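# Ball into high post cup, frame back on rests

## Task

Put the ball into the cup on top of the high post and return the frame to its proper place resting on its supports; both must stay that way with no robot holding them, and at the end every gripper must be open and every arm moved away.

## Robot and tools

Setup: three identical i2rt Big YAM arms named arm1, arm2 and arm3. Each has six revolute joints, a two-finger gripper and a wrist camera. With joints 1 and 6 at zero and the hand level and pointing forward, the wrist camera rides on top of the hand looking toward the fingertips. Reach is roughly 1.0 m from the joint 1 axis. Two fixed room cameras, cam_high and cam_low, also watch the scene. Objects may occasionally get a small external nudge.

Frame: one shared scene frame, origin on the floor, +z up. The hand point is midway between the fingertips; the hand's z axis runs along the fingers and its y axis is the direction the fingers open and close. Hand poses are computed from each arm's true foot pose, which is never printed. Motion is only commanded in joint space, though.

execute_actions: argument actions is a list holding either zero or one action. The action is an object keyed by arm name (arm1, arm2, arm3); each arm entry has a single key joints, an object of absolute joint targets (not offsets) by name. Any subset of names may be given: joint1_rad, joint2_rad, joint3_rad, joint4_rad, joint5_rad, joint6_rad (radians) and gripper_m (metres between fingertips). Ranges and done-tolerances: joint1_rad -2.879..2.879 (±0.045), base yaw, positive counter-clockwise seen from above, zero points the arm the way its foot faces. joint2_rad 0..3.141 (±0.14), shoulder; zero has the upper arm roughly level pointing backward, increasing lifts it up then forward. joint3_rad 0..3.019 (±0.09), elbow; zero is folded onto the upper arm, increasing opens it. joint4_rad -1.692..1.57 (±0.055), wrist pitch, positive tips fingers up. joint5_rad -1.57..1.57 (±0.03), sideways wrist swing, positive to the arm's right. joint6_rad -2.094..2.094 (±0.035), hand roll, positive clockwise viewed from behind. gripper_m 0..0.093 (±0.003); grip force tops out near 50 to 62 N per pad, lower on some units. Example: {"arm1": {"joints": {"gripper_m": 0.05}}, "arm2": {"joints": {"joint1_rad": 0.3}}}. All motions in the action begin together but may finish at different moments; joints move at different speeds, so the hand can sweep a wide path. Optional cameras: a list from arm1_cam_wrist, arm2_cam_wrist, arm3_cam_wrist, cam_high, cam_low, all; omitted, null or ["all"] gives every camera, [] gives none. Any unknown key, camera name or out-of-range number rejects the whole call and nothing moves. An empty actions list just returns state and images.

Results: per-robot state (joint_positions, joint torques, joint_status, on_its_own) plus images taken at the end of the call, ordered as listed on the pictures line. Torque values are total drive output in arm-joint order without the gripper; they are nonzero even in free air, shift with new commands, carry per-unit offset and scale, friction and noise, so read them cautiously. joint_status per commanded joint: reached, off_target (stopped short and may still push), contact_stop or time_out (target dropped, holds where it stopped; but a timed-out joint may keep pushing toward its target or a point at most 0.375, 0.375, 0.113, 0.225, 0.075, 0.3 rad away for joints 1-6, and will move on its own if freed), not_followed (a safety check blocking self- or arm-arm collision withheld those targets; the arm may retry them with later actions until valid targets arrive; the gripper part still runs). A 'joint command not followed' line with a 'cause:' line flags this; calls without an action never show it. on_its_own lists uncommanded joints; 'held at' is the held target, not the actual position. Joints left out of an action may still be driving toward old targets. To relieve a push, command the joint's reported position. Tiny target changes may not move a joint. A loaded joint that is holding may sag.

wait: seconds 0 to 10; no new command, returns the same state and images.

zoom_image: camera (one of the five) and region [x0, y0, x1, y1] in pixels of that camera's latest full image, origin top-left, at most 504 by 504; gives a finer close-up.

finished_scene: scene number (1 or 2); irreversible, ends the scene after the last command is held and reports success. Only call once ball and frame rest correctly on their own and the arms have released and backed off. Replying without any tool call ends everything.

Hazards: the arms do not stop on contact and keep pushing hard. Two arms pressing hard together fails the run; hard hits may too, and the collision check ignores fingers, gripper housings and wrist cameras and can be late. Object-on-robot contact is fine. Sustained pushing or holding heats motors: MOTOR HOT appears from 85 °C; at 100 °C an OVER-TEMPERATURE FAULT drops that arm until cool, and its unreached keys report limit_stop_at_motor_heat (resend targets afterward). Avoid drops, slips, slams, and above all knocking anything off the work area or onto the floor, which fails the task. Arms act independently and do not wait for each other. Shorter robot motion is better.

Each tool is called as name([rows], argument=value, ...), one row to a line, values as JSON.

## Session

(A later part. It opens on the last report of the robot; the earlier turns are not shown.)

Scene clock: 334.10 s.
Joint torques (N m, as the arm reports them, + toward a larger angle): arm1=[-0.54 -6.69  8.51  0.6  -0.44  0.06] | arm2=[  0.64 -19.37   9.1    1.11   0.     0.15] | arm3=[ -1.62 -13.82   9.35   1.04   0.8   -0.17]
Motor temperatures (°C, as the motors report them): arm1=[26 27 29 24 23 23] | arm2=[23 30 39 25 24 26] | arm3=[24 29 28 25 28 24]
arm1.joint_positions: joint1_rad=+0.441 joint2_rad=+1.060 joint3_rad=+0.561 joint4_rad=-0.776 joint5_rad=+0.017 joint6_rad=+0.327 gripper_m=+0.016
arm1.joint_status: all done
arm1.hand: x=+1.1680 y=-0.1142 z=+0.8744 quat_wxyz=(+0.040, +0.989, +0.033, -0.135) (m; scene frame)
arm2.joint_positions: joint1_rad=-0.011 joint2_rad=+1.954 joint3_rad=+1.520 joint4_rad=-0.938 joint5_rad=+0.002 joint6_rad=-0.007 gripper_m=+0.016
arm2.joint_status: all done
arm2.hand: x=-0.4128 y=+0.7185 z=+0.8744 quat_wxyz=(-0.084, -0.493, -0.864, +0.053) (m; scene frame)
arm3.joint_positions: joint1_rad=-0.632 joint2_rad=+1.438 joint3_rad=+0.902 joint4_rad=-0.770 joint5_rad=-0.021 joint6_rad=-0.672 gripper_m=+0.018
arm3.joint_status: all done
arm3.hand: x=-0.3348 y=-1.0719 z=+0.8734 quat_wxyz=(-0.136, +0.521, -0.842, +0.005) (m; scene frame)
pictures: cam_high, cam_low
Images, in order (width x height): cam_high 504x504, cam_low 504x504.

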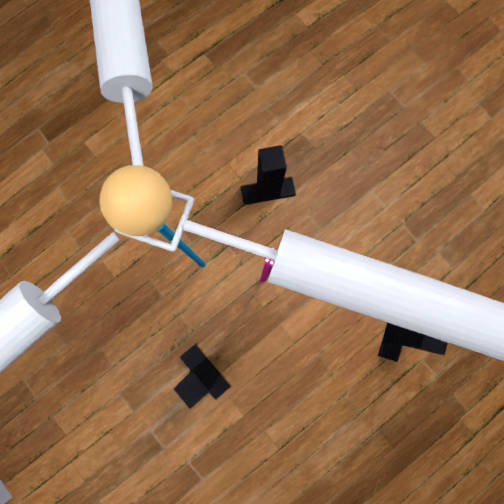

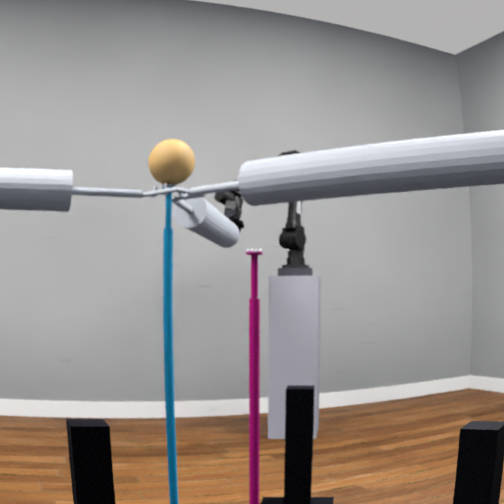

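execute_actions([
  {"arm1":{"joints":{"joint2_rad":1.085,"joint3_rad":0.495,"joint4_rad":-0.69}},"arm2":{"joints":{"joint2_rad":1.96,"joint3_rad":1.49,"joint4_rad":-0.868}},"arm3":{"joints":{"joint2_rad":1.468,"joint3_rad":0.86,"joint4_rad":-0.696}}},
], cameras=["cam_high","cam_low"])

zoom_image(camera="cam_low", region=[130, 130, 230, 230])

zoom_image(camera="cam_high", region=[70, 130, 220, 280])

Scene clock: 341.67 s.
Joint torques (N m, as the arm reports them, + toward a larger angle): arm1=[-0.41 -6.6   7.74  0.57 -0.44  0.06] | arm2=[  0.1  -18.57   8.84   1.24   0.12   0.19] | arm3=[ -2.12 -13.78   8.65   1.06   0.8   -0.18]
Motor temperatures (°C, as the motors report them): arm1=[26 27 29 24 23 23] | arm2=[23 30 38 25 24 26] | arm3=[24 29 28 25 28 24]
arm1.joint_positions: joint1_rad=+0.441 joint2_rad=+1.094 joint3_rad=+0.517 joint4_rad=-0.684 joint5_rad=+0.017 joint6_rad=+0.327 gripper_m=+0.016
arm1.joint_status: all done
arm1.hand: x=+1.1682 y=-0.1140 z=+0.8538 quat_wxyz=(+0.043, +0.988, +0.032, -0.142) (m; scene frame)
arm2.joint_positions: joint1_rad=-0.011 joint2_rad=+1.967 joint3_rad=+1.489 joint4_rad=-0.881 joint5_rad=+0.000 joint6_rad=-0.007 gripper_m=+0.016
arm2.joint_status: all done
arm2.hand: x=-0.4124 y=+0.7184 z=+0.8572 quat_wxyz=(-0.090, -0.493, -0.864, +0.055) (m; scene frame)
arm3.joint_positions: joint1_rad=-0.632 joint2_rad=+1.471 joint3_rad=+0.869 joint4_rad=-0.697 joint5_rad=-0.020 joint6_rad=-0.672 gripper_m=+0.018
arm3.joint_status: all done
arm3.hand: x=-0.3343 y=-1.0716 z=+0.8515 quat_wxyz=(-0.139, +0.521, -0.842, +0.006) (m; scene frame)
pictures: cam_high, cam_low
Images, in order (width x height): cam_high 504x504, cam_low 504x504.

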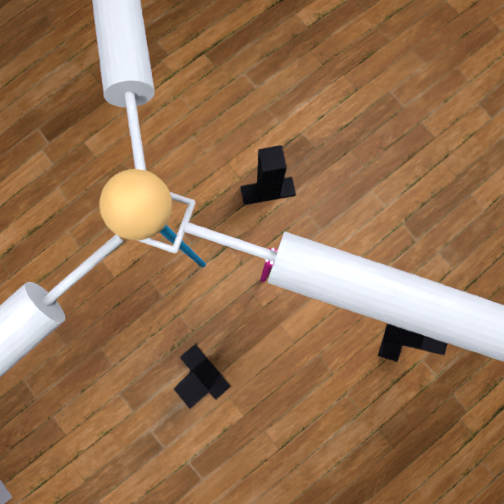

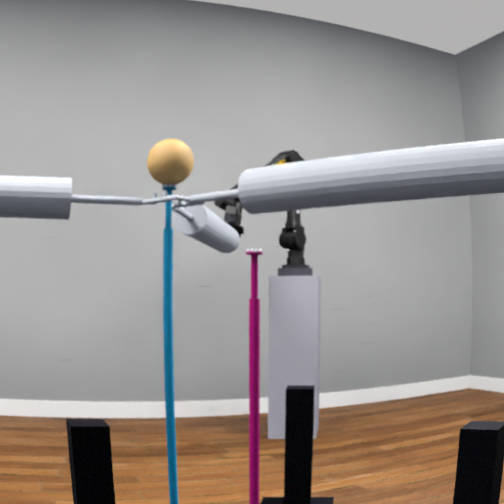

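Region (130, 130, 230, 230) of cam_low's 504x504 image, scaled by 5.040, with more detail than that image has.

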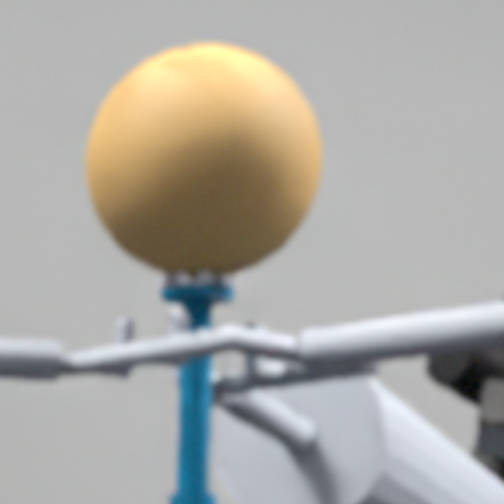

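Region (70, 130, 220, 280) of cam_high's 504x504 image, scaled by 3.360, with more detail than that image has.

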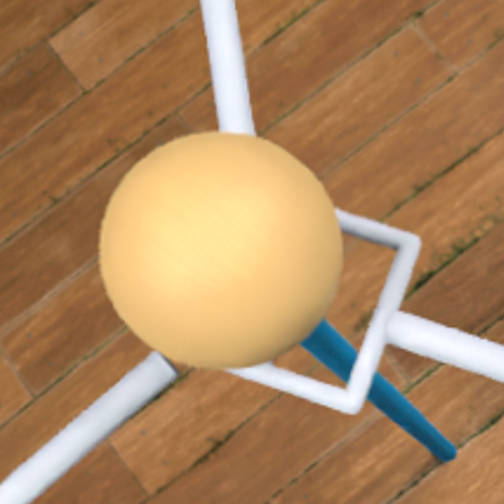

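execute_actions([
  {"arm1":{"joints":{"joint2_rad":1.14,"joint3_rad":0.48,"joint4_rad":-0.65}},"arm2":{"joints":{"joint2_rad":1.99,"joint3_rad":1.476,"joint4_rad":-0.84}},"arm3":{"joints":{"joint2_rad":1.488,"joint3_rad":0.838,"joint4_rad":-0.65}}},
], cameras=[])

execute_actions([
  {"arm1":{"joints":{"joint1_rad":0.18,"joint2_rad":1.2,"joint3_rad":0.56,"joint4_rad":-0.635,"joint6_rad":0.075}},"arm2":{"joints":{"joint2_rad":1.795,"joint3_rad":1.185,"joint4_rad":-0.74}},"arm3":{"joints":{"joint1_rad":-0.445,"joint2_rad":1.48,"joint3_rad":0.838,"joint4_rad":-0.65,"joint6_rad":-0.48}}},
], cameras=["cam_high","cam_low"])

Scene clock: 367.93 s.
Joint torques (N m, as the arm reports them, + toward a larger angle): arm1=[-0.53 -7.    7.05  0.38 -0.41  0.06] | arm2=[  0.85 -19.15   8.39   1.14   0.11   0.17] | arm3=[ -1.75 -13.44   8.33   1.22   0.79  -0.16]
Motor temperatures (°C, as the motors report them): arm1=[26 27 28 24 23 23] | arm2=[23 30 36 25 24 26] | arm3=[24 29 27 25 28 24]
arm1.joint_positions: joint1_rad=+0.441 joint2_rad=+1.148 joint3_rad=+0.504 joint4_rad=-0.642 joint5_rad=+0.016 joint6_rad=+0.327 gripper_m=+0.016
arm1.joint_status: all done
arm1.hand: x=+1.1689 y=-0.1138 z=+0.8364 quat_wxyz=(+0.038, +0.990, +0.033, -0.130) (m; scene frame)
arm2.joint_positions: joint1_rad=-0.011 joint2_rad=+1.999 joint3_rad=+1.478 joint4_rad=-0.849 joint5_rad=+0.000 joint6_rad=-0.007 gripper_m=+0.016
arm2.joint_status: all done
arm2.hand: x=-0.4130 y=+0.7187 z=+0.8355 quat_wxyz=(-0.086, -0.493, -0.864, +0.053) (m; scene frame)
arm3.joint_positions: joint1_rad=-0.632 joint2_rad=+1.487 joint3_rad=+0.848 joint4_rad=-0.655 joint5_rad=-0.020 joint6_rad=-0.673 gripper_m=+0.018
arm3.joint_status: all done
arm3.hand: x=-0.3349 y=-1.0719 z=+0.8399 quat_wxyz=(-0.142, +0.521, -0.841, +0.006) (m; scene frame)
pictures: none
No camera images: the call's "cameras" was empty. Leave "cameras" out to get every camera's image.

Scene clock: 368.97 s.
Joint torques (N m, as the arm reports them, + toward a larger angle): arm1=[-2.31 -7.69 10.22 -0.01  0.07 -0.22] | arm2=[  0.65 -17.     7.     0.85   0.21   0.16] | arm3=[ -1.02 -14.01   9.01   0.74   0.34  -0.01]
Motor temperatures (°C, as the motors report them): arm1=[26 27 28 24 23 23] | arm2=[23 30 36 25 24 26] | arm3=[24 29 27 25 28 24]
arm1.joint_positions: joint1_rad=+0.194 joint2_rad=+1.207 joint3_rad=+0.548 joint4_rad=-0.616 joint5_rad=+0.000 joint6_rad=+0.091 gripper_m=+0.016
arm1.joint_status: all done
arm1.hand: x=+1.1290 y=-0.0477 z=+0.8376 quat_wxyz=(+0.014, +0.990, +0.029, -0.140) (m; scene frame)
arm2.joint_positions: joint1_rad=-0.008 joint2_rad=+1.814 joint3_rad=+1.198 joint4_rad=-0.741 joint5_rad=-0.003 joint6_rad=-0.007 gripper_m=+0.016
arm2.joint_status: all done
arm2.hand: x=-0.4507 y=+0.7874 z=+0.8404 quat_wxyz=(-0.092, -0.491, -0.864, +0.055) (m; scene frame)
arm3.joint_positions: joint1_rad=-0.438 joint2_rad=+1.487 joint3_rad=+0.840 joint4_rad=-0.641 joint5_rad=-0.007 joint6_rad=-0.480 gripper_m=+0.018
arm3.joint_status: all done
arm3.hand: x=-0.3766 y=-1.0023 z=+0.8380 quat_wxyz=(-0.144, +0.521, -0.841, -0.014) (m; scene frame)
pictures: cam_high, cam_low
Images, in order (width x height): cam_high 504x504, cam_low 504x504.

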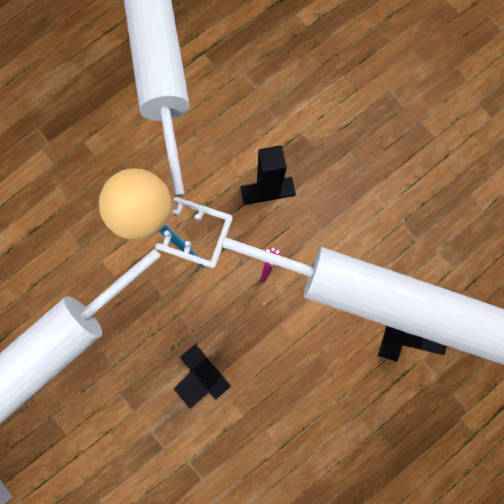

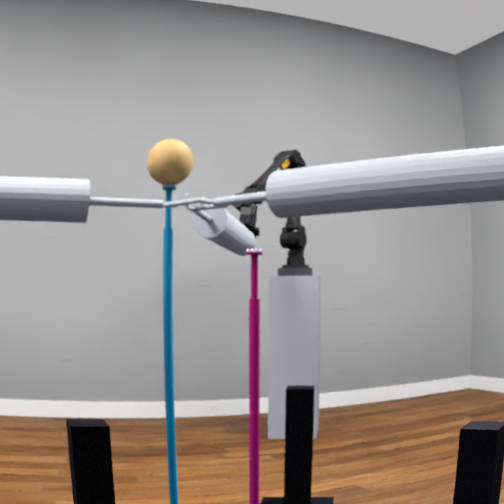

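The ball is seated and the hub is clear, so the frame goes back now.

execute_actions([
  {"arm1":{"joints":{"joint1_rad":-0.08,"joint2_rad":1.345,"joint3_rad":0.685,"joint4_rad":-0.615,"joint6_rad":-0.19}},"arm2":{"joints":{"joint1_rad":-0.002,"joint2_rad":1.58,"joint3_rad":0.875,"joint4_rad":-0.66}},"arm3":{"joints":{"joint1_rad":-0.222,"joint2_rad":1.53,"joint3_rad":0.92,"joint4_rad":-0.665,"joint6_rad":-0.255}}},
], cameras=[])

execute_actions([
  {"arm1":{"joints":{"joint1_rad":-0.27,"joint2_rad":1.53,"joint3_rad":0.89,"joint4_rad":-0.63,"joint6_rad":-0.39}},"arm2":{"joints":{"joint2_rad":1.315,"joint3_rad":0.585,"joint4_rad":-0.638}},"arm3":{"joints":{"joint1_rad":-0.016,"joint2_rad":1.63,"joint3_rad":1.05,"joint4_rad":-0.69,"joint6_rad":-0.04}}},
], cameras=[])

execute_actions([
  {"arm1":{"joints":{"joint1_rad":-0.405,"joint2_rad":1.795,"joint3_rad":1.1,"joint4_rad":-0.565,"joint6_rad":-0.52}},"arm2":{"joints":{"joint2_rad":1.125,"joint3_rad":0.275,"joint4_rad":-0.522}},"arm3":{"joints":{"joint1_rad":0.15,"joint2_rad":1.83,"joint3_rad":1.195,"joint4_rad":-0.63,"joint6_rad":0.125}}},
], cameras=["cam_high","cam_low"])

Scene clock: 382.37 s.
Joint torques (N m, as the arm reports them, + toward a larger angle): arm1=[ -2.65 -11.34  10.38   0.18   0.6   -0.29] | arm2=[  1.36 -12.65   5.89   0.49   0.16   0.19] | arm3=[ -0.73 -14.45  11.25   0.43  -0.11   0.02]
Motor temperatures (°C, as the motors report them): arm1=[26 27 29 24 23 23] | arm2=[23 30 35 25 24 26] | arm3=[24 29 27 25 28 24]
arm1.joint_positions: joint1_rad=-0.066 joint2_rad=+1.360 joint3_rad=+0.668 joint4_rad=-0.602 joint5_rad=-0.017 joint6_rad=-0.166 gripper_m=+0.016
arm1.joint_status: all done
arm1.hand: x=+1.0811 y=+0.0386 z=+0.8336 quat_wxyz=(-0.015, +0.991, +0.029, -0.133) (m; scene frame)
arm2.joint_positions: joint1_rad=-0.007 joint2_rad=+1.588 joint3_rad=+0.895 joint4_rad=-0.653 joint5_rad=-0.002 joint6_rad=-0.007 gripper_m=+0.016
arm2.joint_status: all done
arm2.hand: x=-0.4997 y=+0.8720 z=+0.8440 quat_wxyz=(-0.096, -0.490, -0.864, +0.058) (m; scene frame)
arm3.joint_positions: joint1_rad=-0.216 joint2_rad=+1.531 joint3_rad=+0.900 joint4_rad=-0.649 joint5_rad=+0.005 joint6_rad=-0.258 gripper_m=+0.018
arm3.joint_status: all done
arm3.hand: x=-0.4247 y=-0.9164 z=+0.8415 quat_wxyz=(-0.143, +0.520, -0.841, -0.040) (m; scene frame)
pictures: none
No camera images: the call's "cameras" was empty. Leave "cameras" out to get every camera's image.

Scene clock: 383.37 s.
Joint torques (N m, as the arm reports them, + toward a larger angle): arm1=[ -1.27 -15.45  11.39   0.3    0.71  -0.37] | arm2=[ 1.12 -8.5   5.7   0.31  0.02  0.16] | arm3=[ -1.05 -17.36  11.53   0.41  -0.44   0.02]
Motor temperatures (°C, as the motors report them): arm1=[26 27 29 24 23 23] | arm2=[23 30 35 25 24 26] | arm3=[24 29 28 25 28 24]
arm1.joint_positions: joint1_rad=-0.260 joint2_rad=+1.551 joint3_rad=+0.862 joint4_rad=-0.620 joint5_rad=-0.022 joint6_rad=-0.358 gripper_m=+0.016
arm1.joint_status: all done
arm1.hand: x=+1.0282 y=+0.1293 z=+0.8292 quat_wxyz=(-0.037, +0.991, +0.028, -0.122) (m; scene frame)
arm2.joint_positions: joint1_rad=-0.003 joint2_rad=+1.323 joint3_rad=+0.607 joint4_rad=-0.623 joint5_rad=+0.002 joint6_rad=-0.006 gripper_m=+0.016
arm2.joint_status: all done
arm2.hand: x=-0.5525 y=+0.9634 z=+0.8438 quat_wxyz=(-0.099, -0.489, -0.865, +0.061) (m; scene frame)
arm3.joint_positions: joint1_rad=-0.007 joint2_rad=+1.640 joint3_rad=+1.028 joint4_rad=-0.675 joint5_rad=+0.014 joint6_rad=-0.046 gripper_m=+0.018
arm3.joint_status: all done
arm3.hand: x=-0.4792 y=-0.8241 z=+0.8391 quat_wxyz=(-0.131, +0.518, -0.843, -0.063) (m; scene frame)
pictures: none
No camera images: the call's "cameras" was empty. Leave "cameras" out to get every camera's image.

Scene clock: 384.37 s.
Joint torques (N m, as the arm reports them, + toward a larger angle): arm1=[ -3.05 -20.48  11.5    0.58   0.67  -0.33] | arm2=[ 1.24 -4.82  4.72  0.39 -0.04  0.18] | arm3=[ -0.97 -20.31  11.33   0.51  -0.72   0.03]
Motor temperatures (°C, as the motors report them): arm1=[26 27 29 24 23 23] | arm2=[23 30 35 25 24 26] | arm3=[24 29 28 25 28 24]
arm1.joint_positions: joint1_rad=-0.395 joint2_rad=+1.820 joint3_rad=+1.067 joint4_rad=-0.561 joint5_rad=-0.021 joint6_rad=-0.493 gripper_m=+0.016
arm1.joint_status: all done
arm1.hand: x=+0.9768 y=+0.2200 z=+0.7806 quat_wxyz=(-0.052, +0.992, +0.028, -0.113) (m; scene frame)
arm2.joint_positions: joint1_rad=-0.003 joint2_rad=+1.135 joint3_rad=+0.301 joint4_rad=-0.511 joint5_rad=+0.003 joint6_rad=-0.006 gripper_m=+0.016
arm2.joint_status: all done
arm2.hand: x=-0.6060 y=+1.0527 z=+0.7997 quat_wxyz=(-0.096, -0.489, -0.865, +0.060) (m; scene frame)
arm3.joint_positions: joint1_rad=+0.156 joint2_rad=+1.842 joint3_rad=+1.171 joint4_rad=-0.618 joint5_rad=+0.022 joint6_rad=+0.119 gripper_m=+0.018
arm3.joint_status: all done
arm3.hand: x=-0.5306 y=-0.7345 z=+0.7949 quat_wxyz=(-0.121, +0.517, -0.844, -0.080) (m; scene frame)
pictures: cam_high, cam_low
Images, in order (width x height): cam_high 504x504, cam_low 504x504.

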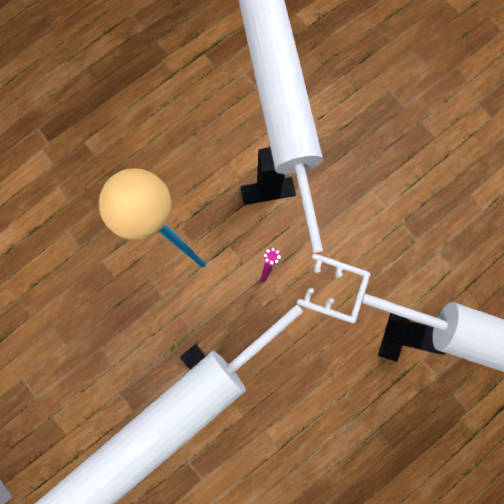

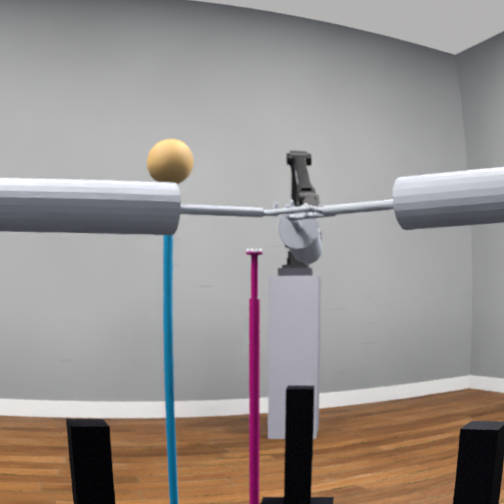

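execute_actions([
  {"arm1":{"joints":{"joint1_rad":-0.415,"joint2_rad":1.955,"joint3_rad":1.045,"joint4_rad":-0.367}},"arm2":{"joints":{"joint2_rad":1.582,"joint3_rad":0.225,"joint4_rad":-0.024}},"arm3":{"joints":{"joint1_rad":0.145,"joint2_rad":1.98,"joint3_rad":1.128,"joint4_rad":-0.437}}},
], cameras=[])

execute_actions([
  {"arm1":{"joints":{"joint2_rad":2.145,"joint3_rad":1.07,"joint4_rad":-0.192}},"arm2":{"joints":{"joint2_rad":2.083,"joint3_rad":0.283,"joint4_rad":0.429}},"arm3":{"joints":{"joint2_rad":2.155,"joint3_rad":1.15,"joint4_rad":-0.268}}},
], cameras=[])

execute_actions([
  {"arm1":{"joints":{"joint2_rad":2.35,"joint3_rad":1.13,"joint4_rad":-0.049}},"arm2":{"joints":{"joint2_rad":2.48,"joint3_rad":0.41,"joint4_rad":0.695}},"arm3":{"joints":{"joint2_rad":2.35,"joint3_rad":1.2,"joint4_rad":-0.129}}},
], cameras=[])

execute_actions([
  {"arm1":{"joints":{"joint2_rad":2.56,"joint3_rad":1.23,"joint4_rad":0.055}},"arm2":{"joints":{"joint2_rad":2.77,"joint3_rad":0.58,"joint4_rad":0.809}},"arm3":{"joints":{"joint2_rad":2.551,"joint3_rad":1.295,"joint4_rad":-0.024}}},
], cameras=["cam_high","cam_low"])

Scene clock: 396.97 s.
Joint torques (N m, as the arm reports them, + toward a larger angle): arm1=[ -2.03 -21.71   6.58   1.28   0.62  -0.22] | arm2=[ 1.37 -5.79  1.57  1.1  -0.11  0.17] | arm3=[ -0.54 -21.58   6.91   0.86  -0.49   0.03]
Motor temperatures (°C, as the motors report them): arm1=[26 28 30 24 23 23] | arm2=[23 28 34 25 24 26] | arm3=[24 30 28 25 28 24]
arm1.joint_positions: joint1_rad=-0.405 joint2_rad=+1.989 joint3_rad=+1.049 joint4_rad=-0.381 joint5_rad=-0.019 joint6_rad=-0.502 gripper_m=+0.016
arm1.joint_status: all done
arm1.hand: x=+0.9787 y=+0.2267 z=+0.7012 quat_wxyz=(-0.053, +0.992, +0.027, -0.109) (m; scene frame)
arm2.joint_positions: joint1_rad=-0.003 joint2_rad=+1.574 joint3_rad=+0.241 joint4_rad=-0.031 joint5_rad=+0.005 joint6_rad=-0.006 gripper_m=+0.016
arm2.joint_status: all done
arm2.hand: x=-0.6086 y=+1.0557 z=+0.7166 quat_wxyz=(-0.087, -0.490, -0.866, +0.056) (m; scene frame)
arm3.joint_positions: joint1_rad=+0.147 joint2_rad=+1.996 joint3_rad=+1.137 joint4_rad=-0.433 joint5_rad=+0.016 joint6_rad=+0.117 gripper_m=+0.018
arm3.joint_status: all done
arm3.hand: x=-0.5260 y=-0.7345 z=+0.7134 quat_wxyz=(-0.118, +0.514, -0.846, -0.081) (m; scene frame)
pictures: none
No camera images: the call's "cameras" was empty. Leave "cameras" out to get every camera's image.

Scene clock: 398.13 s.
Joint torques (N m, as the arm reports them, + toward a larger angle): arm1=[ -2.22 -22.1    7.22   1.07   0.59  -0.18] | arm2=[ 1.33 -7.83 -1.77  1.04  0.02  0.17] | arm3=[  0.46 -22.54   7.51   1.26  -0.52   0.11]
Motor temperatures (°C, as the motors report them): arm1=[26 28 30 24 23 23] | arm2=[23 28 34 25 24 26] | arm3=[24 30 28 25 28 24]
arm1.joint_positions: joint1_rad=-0.399 joint2_rad=+2.170 joint3_rad=+1.049 joint4_rad=-0.202 joint5_rad=-0.019 joint6_rad=-0.505 gripper_m=+0.016
arm1.joint_status: all done
arm1.hand: x=+0.9836 y=+0.2221 z=+0.6213 quat_wxyz=(-0.052, +0.992, +0.032, -0.108) (m; scene frame)
arm2.joint_positions: joint1_rad=-0.003 joint2_rad=+2.069 joint3_rad=+0.290 joint4_rad=+0.423 joint5_rad=+0.002 joint6_rad=-0.006 gripper_m=+0.016
arm2.joint_status: all done
arm2.hand: x=-0.6062 y=+1.0518 z=+0.6363 quat_wxyz=(-0.091, -0.489, -0.865, +0.056) (m; scene frame)
arm3.joint_positions: joint1_rad=+0.136 joint2_rad=+2.168 joint3_rad=+1.138 joint4_rad=-0.274 joint5_rad=+0.016 joint6_rad=+0.109 gripper_m=+0.018
arm3.joint_status: all done
arm3.hand: x=-0.5217 y=-0.7411 z=+0.6317 quat_wxyz=(-0.114, +0.514, -0.847, -0.075) (m; scene frame)
pictures: none
No camera images: the call's "cameras" was empty. Leave "cameras" out to get every camera's image.

Scene clock: 399.17 s.
Joint torques (N m, as the arm reports them, + toward a larger angle): arm1=[ -2.9  -22.13   5.5    1.12   0.6   -0.18] | arm2=[ 0.95 -9.3  -3.91  1.11  0.03  0.16] | arm3=[  0.54 -22.8    6.39   1.25  -0.53   0.15]
Motor temperatures (°C, as the motors report them): arm1=[26 28 30 24 23 23] | arm2=[23 28 34 25 24 26] | arm3=[24 30 28 25 28 24]
arm1.joint_positions: joint1_rad=-0.397 joint2_rad=+2.374 joint3_rad=+1.111 joint4_rad=-0.060 joint5_rad=-0.019 joint6_rad=-0.505 gripper_m=+0.016
arm1.joint_status: all done
arm1.hand: x=+0.9841 y=+0.2218 z=+0.5411 quat_wxyz=(-0.052, +0.992, +0.033, -0.109) (m; scene frame)
arm2.joint_positions: joint1_rad=-0.003 joint2_rad=+2.463 joint3_rad=+0.417 joint4_rad=+0.687 joint5_rad=+0.001 joint6_rad=-0.006 gripper_m=+0.016
arm2.joint_status: all done
arm2.hand: x=-0.6064 y=+1.0514 z=+0.5550 quat_wxyz=(-0.090, -0.489, -0.866, +0.056) (m; scene frame)
arm3.joint_positions: joint1_rad=+0.135 joint2_rad=+2.360 joint3_rad=+1.187 joint4_rad=-0.134 joint5_rad=+0.017 joint6_rad=+0.104 gripper_m=+0.018
arm3.joint_status: all done
arm3.hand: x=-0.5210 y=-0.7427 z=+0.5507 quat_wxyz=(-0.113, +0.515, -0.846, -0.074) (m; scene frame)
pictures: none
No camera images: the call's "cameras" was empty. Leave "cameras" out to get every camera's image.

Scene clock: 400.10 s.
Joint torques (N m, as the arm reports them, + toward a larger angle): arm1=[ -2.41 -23.91   3.88   1.16   0.69  -0.2 ] | arm2=[ 1.1  -9.75 -4.78  1.18  0.05  0.16] | arm3=[  0.42 -23.22   5.06   1.45  -0.65   0.17]
Motor temperatures (°C, as the motors report them): arm1=[26 29 30 24 23 23] | arm2=[23 28 34 25 24 26] | arm3=[24 30 28 25 28 24]
arm1.joint_positions: joint1_rad=-0.402 joint2_rad=+2.581 joint3_rad=+1.220 joint4_rad=+0.043 joint5_rad=-0.021 joint6_rad=-0.505 gripper_m=+0.016
arm1.joint_status: all done
arm1.hand: x=+0.9840 y=+0.2251 z=+0.4615 quat_wxyz=(-0.053, +0.992, +0.030, -0.111) (m; scene frame)
arm2.joint_positions: joint1_rad=-0.003 joint2_rad=+2.754 joint3_rad=+0.588 joint4_rad=+0.798 joint5_rad=+0.001 joint6_rad=-0.006 gripper_m=+0.016
arm2.joint_status: all done
arm2.hand: x=-0.6080 y=+1.0534 z=+0.4733 quat_wxyz=(-0.087, -0.490, -0.866, +0.053) (m; scene frame)
arm3.joint_positions: joint1_rad=+0.135 joint2_rad=+2.558 joint3_rad=+1.285 joint4_rad=-0.034 joint5_rad=+0.019 joint6_rad=+0.104 gripper_m=+0.018
arm3.joint_status: all done
arm3.hand: x=-0.5199 y=-0.7418 z=+0.4711 quat_wxyz=(-0.114, +0.515, -0.846, -0.073) (m; scene frame)
pictures: cam_high, cam_low
Images, in order (width x height): cam_high 504x504, cam_low 504x504.

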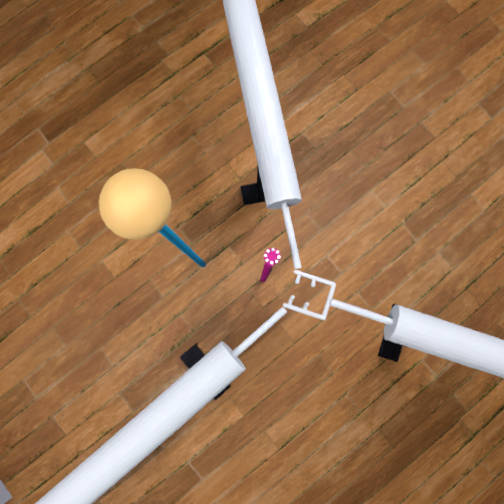

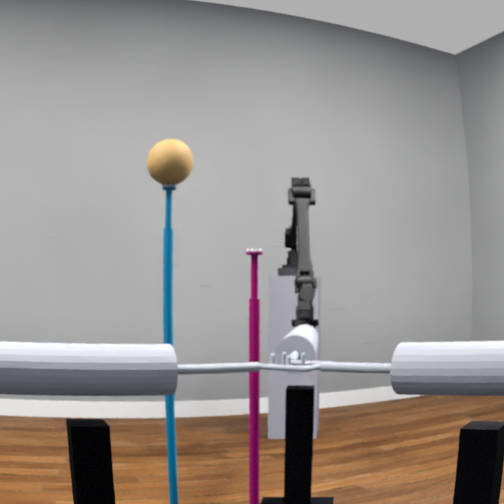

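execute_actions([
  {"arm1":{"joints":{"joint2_rad":2.705,"joint3_rad":1.345,"joint4_rad":0.125}},"arm2":{"joints":{"joint2_rad":2.965,"joint3_rad":0.72,"joint4_rad":0.845}},"arm3":{"joints":{"joint1_rad":0.17,"joint2_rad":2.705,"joint3_rad":1.395,"joint4_rad":0.045,"joint6_rad":0.13}}},
], cameras=["cam_high","cam_low"])

Scene clock: 405.27 s.
Joint torques (N m, as the arm reports them, + toward a larger angle): arm1=[ -2.25 -23.57   3.82   1.38   0.73  -0.2 ] | arm2=[ 1.23 -9.87 -5.61  0.92  0.06  0.17] | arm3=[  0.5  -23.25   4.48   1.76  -0.72   0.05]
Motor temperatures (°C, as the motors report them): arm1=[26 29 29 24 23 23] | arm2=[23 28 33 25 24 26] | arm3=[24 30 27 25 28 24]
arm1.joint_positions: joint1_rad=-0.404 joint2_rad=+2.726 joint3_rad=+1.331 joint4_rad=+0.107 joint5_rad=-0.022 joint6_rad=-0.505 gripper_m=+0.016
arm1.joint_status: all done
arm1.hand: x=+0.9741 y=+0.2313 z=+0.4083 quat_wxyz=(-0.059, +0.990, +0.030, -0.125) (m; scene frame)
arm2.joint_positions: joint1_rad=-0.003 joint2_rad=+2.949 joint3_rad=+0.728 joint4_rad=+0.840 joint5_rad=+0.001 joint6_rad=-0.006 gripper_m=+0.016
arm2.joint_status: all done
arm2.hand: x=-0.6145 y=+1.0637 z=+0.4103 quat_wxyz=(-0.081, -0.490, -0.867, +0.050) (m; scene frame)
arm3.joint_positions: joint1_rad=+0.161 joint2_rad=+2.706 joint3_rad=+1.386 joint4_rad=+0.029 joint5_rad=+0.022 joint6_rad=+0.122 gripper_m=+0.018
arm3.joint_status: all done
arm3.hand: x=-0.5308 y=-0.7316 z=+0.4134 quat_wxyz=(-0.120, +0.518, -0.843, -0.079) (m; scene frame)
pictures: cam_high, cam_low
Images, in order (width x height): cam_high 504x504, cam_low 504x504.

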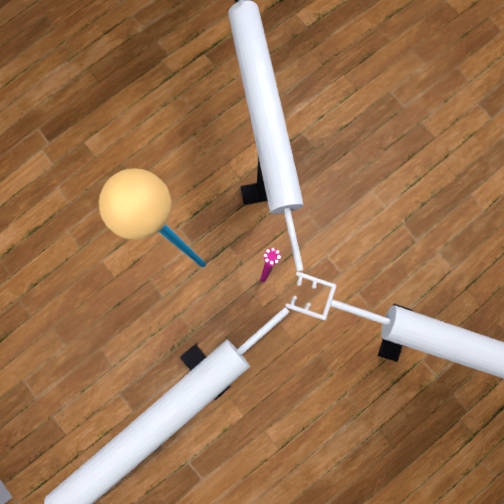

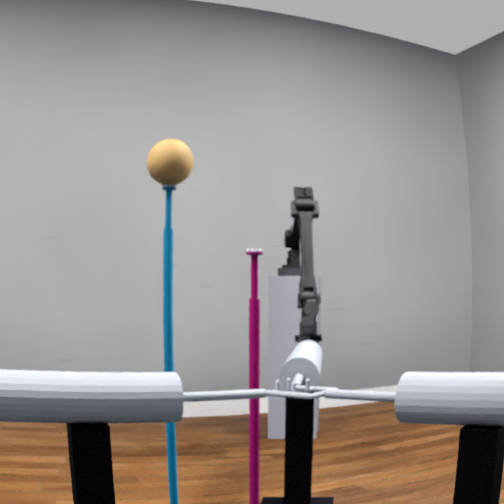

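The frame is within 5 mm of its start position. Next the grippers release and the arms lift clear.

execute_actions([
  {"arm1":{"joints":{"gripper_m":0.093}},"arm2":{"joints":{"gripper_m":0.093}},"arm3":{"joints":{"gripper_m":0.093}}},
], cameras=[])

execute_actions([
  {"arm1":{"joints":{"joint2_rad":2.5,"joint3_rad":1.13,"joint4_rad":0.0}},"arm2":{"joints":{"joint2_rad":2.764,"joint3_rad":0.55,"joint4_rad":0.78}},"arm3":{"joints":{"joint2_rad":2.49,"joint3_rad":1.19,"joint4_rad":-0.08}}},
], cameras=[])

execute_actions([
  {"arm1":{"joints":{"joint2_rad":2.0,"joint3_rad":0.9,"joint4_rad":-0.3}},"arm2":{"joints":{"joint2_rad":2.3,"joint3_rad":0.3,"joint4_rad":0.55}},"arm3":{"joints":{"joint2_rad":2.0,"joint3_rad":0.95,"joint4_rad":-0.35}}},
])

Scene clock: 413.87 s.
Joint torques (N m, as the arm reports them, + toward a larger angle): arm1=[ -2.26 -21.68   4.21   1.25   0.12  -0.18] | arm2=[  1.23 -10.27  -5.46   0.93   0.05   0.18] | arm3=[  0.04 -23.64   4.49   1.68   0.     0.05]
Motor temperatures (°C, as the motors report them): arm1=[26 30 28 24 23 23] | arm2=[23 28 33 25 24 26] | arm3=[24 31 27 25 28 24]
arm1.joint_positions: joint1_rad=-0.404 joint2_rad=+2.706 joint3_rad=+1.331 joint4_rad=+0.113 joint5_rad=-0.003 joint6_rad=-0.506 gripper_m=+0.093
arm1.joint_status: all done
arm1.hand: x=+0.9654 y=+0.2395 z=+0.4185 quat_wxyz=(-0.074, +0.988, +0.029, -0.132) (m; scene frame)
arm2.joint_positions: joint1_rad=-0.003 joint2_rad=+2.949 joint3_rad=+0.728 joint4_rad=+0.840 joint5_rad=+0.001 joint6_rad=-0.006 gripper_m=+0.093
arm2.joint_status: all done
arm2.hand: x=-0.6145 y=+1.0637 z=+0.4103 quat_wxyz=(-0.081, -0.490, -0.867, +0.050) (m; scene frame)
arm3.joint_positions: joint1_rad=+0.163 joint2_rad=+2.706 joint3_rad=+1.386 joint4_rad=+0.029 joint5_rad=+0.003 joint6_rad=+0.122 gripper_m=+0.093
arm3.joint_status: all done
arm3.hand: x=-0.5350 y=-0.7301 z=+0.4133 quat_wxyz=(-0.114, +0.520, -0.842, -0.087) (m; scene frame)
pictures: none
No camera images: the call's "cameras" was empty. Leave "cameras" out to get every camera's image.

Scene clock: 414.93 s.
Joint torques (N m, as the arm reports them, + toward a larger angle): arm1=[ -2.16 -19.24   2.41   0.27   0.11  -0.18] | arm2=[  1.19 -10.27  -6.07   0.48   0.05   0.17] | arm3=[  0.37 -20.83   3.8    0.38  -0.01   0.05]
Motor temperatures (°C, as the motors report them): arm1=[26 30 28 24 23 23] | arm2=[23 28 33 25 24 26] | arm3=[24 31 27 25 28 24]
arm1.joint_positions: joint1_rad=-0.404 joint2_rad=+2.483 joint3_rad=+1.139 joint4_rad=+0.009 joint5_rad=-0.003 joint6_rad=-0.507 gripper_m=+0.093
arm1.joint_status: all done
arm1.hand: x=+0.9977 y=+0.2228 z=+0.4964 quat_wxyz=(-0.057, +0.993, +0.029, -0.099) (m; scene frame)
arm2.joint_positions: joint1_rad=-0.003 joint2_rad=+2.758 joint3_rad=+0.568 joint4_rad=+0.788 joint5_rad=+0.001 joint6_rad=-0.006 gripper_m=+0.093
arm2.joint_status: all done
arm2.hand: x=-0.6158 y=+1.0666 z=+0.4753 quat_wxyz=(-0.072, -0.491, -0.867, +0.045) (m; scene frame)
arm3.joint_positions: joint1_rad=+0.163 joint2_rad=+2.479 joint3_rad=+1.192 joint4_rad=-0.068 joint5_rad=+0.003 joint6_rad=+0.122 gripper_m=+0.093
arm3.joint_status: all done
arm3.hand: x=-0.5471 y=-0.7633 z=+0.4939 quat_wxyz=(-0.089, +0.522, -0.846, -0.067) (m; scene frame)
pictures: none
No camera images: the call's "cameras" was empty. Leave "cameras" out to get every camera's image.

Scene clock: 416.33 s.
Joint torques (N m, as the arm reports them, + toward a larger angle): arm1=[ -2.15 -15.88   5.8    0.16   0.11  -0.18] | arm2=[ 1.29 -8.94 -3.67  0.39  0.05  0.16] | arm3=[  0.34 -15.9    6.73   0.33   0.     0.05]
Motor temperatures (°C, as the motors report them): arm1=[26 30 28 24 23 23] | arm2=[23 28 33 25 24 26] | arm3=[24 31 27 25 28 24]
arm1.joint_positions: joint1_rad=-0.404 joint2_rad=+1.985 joint3_rad=+0.896 joint4_rad=-0.291 joint5_rad=-0.003 joint6_rad=-0.507 gripper_m=+0.093
arm1.joint_status: all done
arm1.hand: x=+1.0372 y=+0.2013 z=+0.6693 quat_wxyz=(-0.047, +0.995, +0.029, -0.080) (m; scene frame)
arm2.joint_positions: joint1_rad=-0.003 joint2_rad=+2.297 joint3_rad=+0.308 joint4_rad=+0.558 joint5_rad=+0.001 joint6_rad=-0.006 gripper_m=+0.093
arm2.joint_status: all done
arm2.hand: x=-0.6229 y=+1.0799 z=+0.5955 quat_wxyz=(-0.059, -0.491, -0.868, +0.038) (m; scene frame)
arm3.joint_positions: joint1_rad=+0.163 joint2_rad=+1.974 joint3_rad=+0.945 joint4_rad=-0.337 joint5_rad=+0.003 joint6_rad=+0.122 gripper_m=+0.093
arm3.joint_status: all done
arm3.hand: x=-0.5622 y=-0.8033 z=+0.6749 quat_wxyz=(-0.085, +0.522, -0.846, -0.064) (m; scene frame)
pictures: arm1_cam_wrist, arm2_cam_wrist, arm3_cam_wrist, cam_high, cam_low
Images, in order (width x height): arm1_cam_wrist 504x504, arm2_cam_wrist 504x504, arm3_cam_wrist 504x504, cam_high 504x504, cam_low 504x504.

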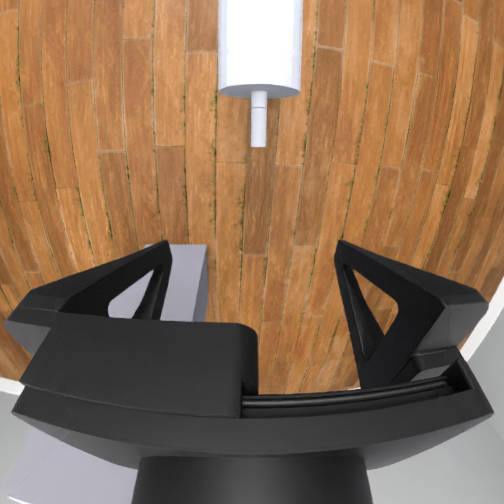

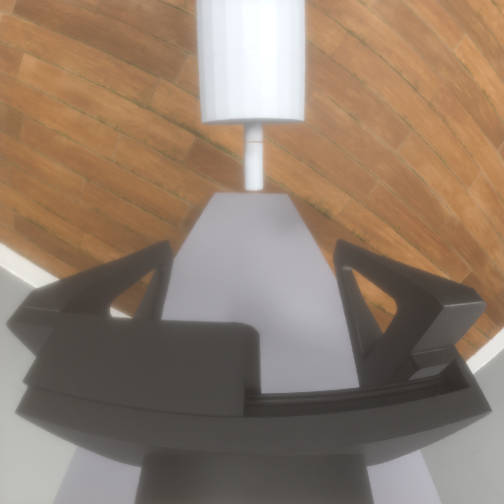

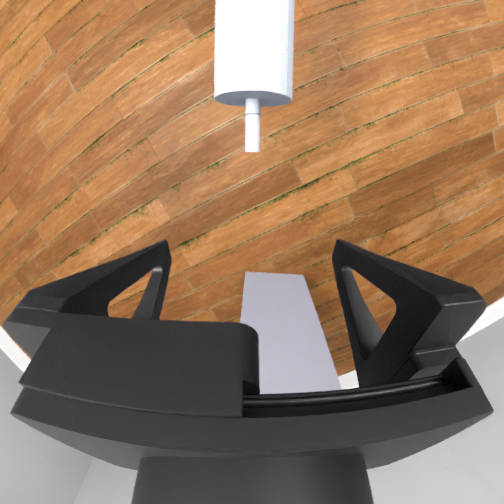

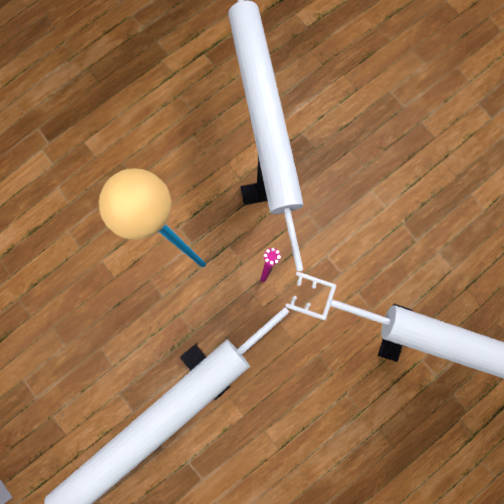

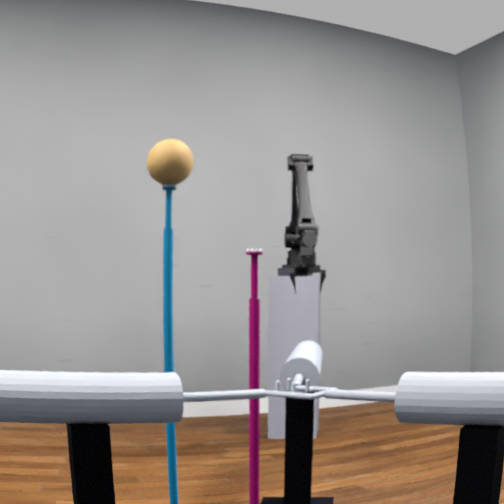

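finished_scene(scene=1)

The scene is finished: the task was done.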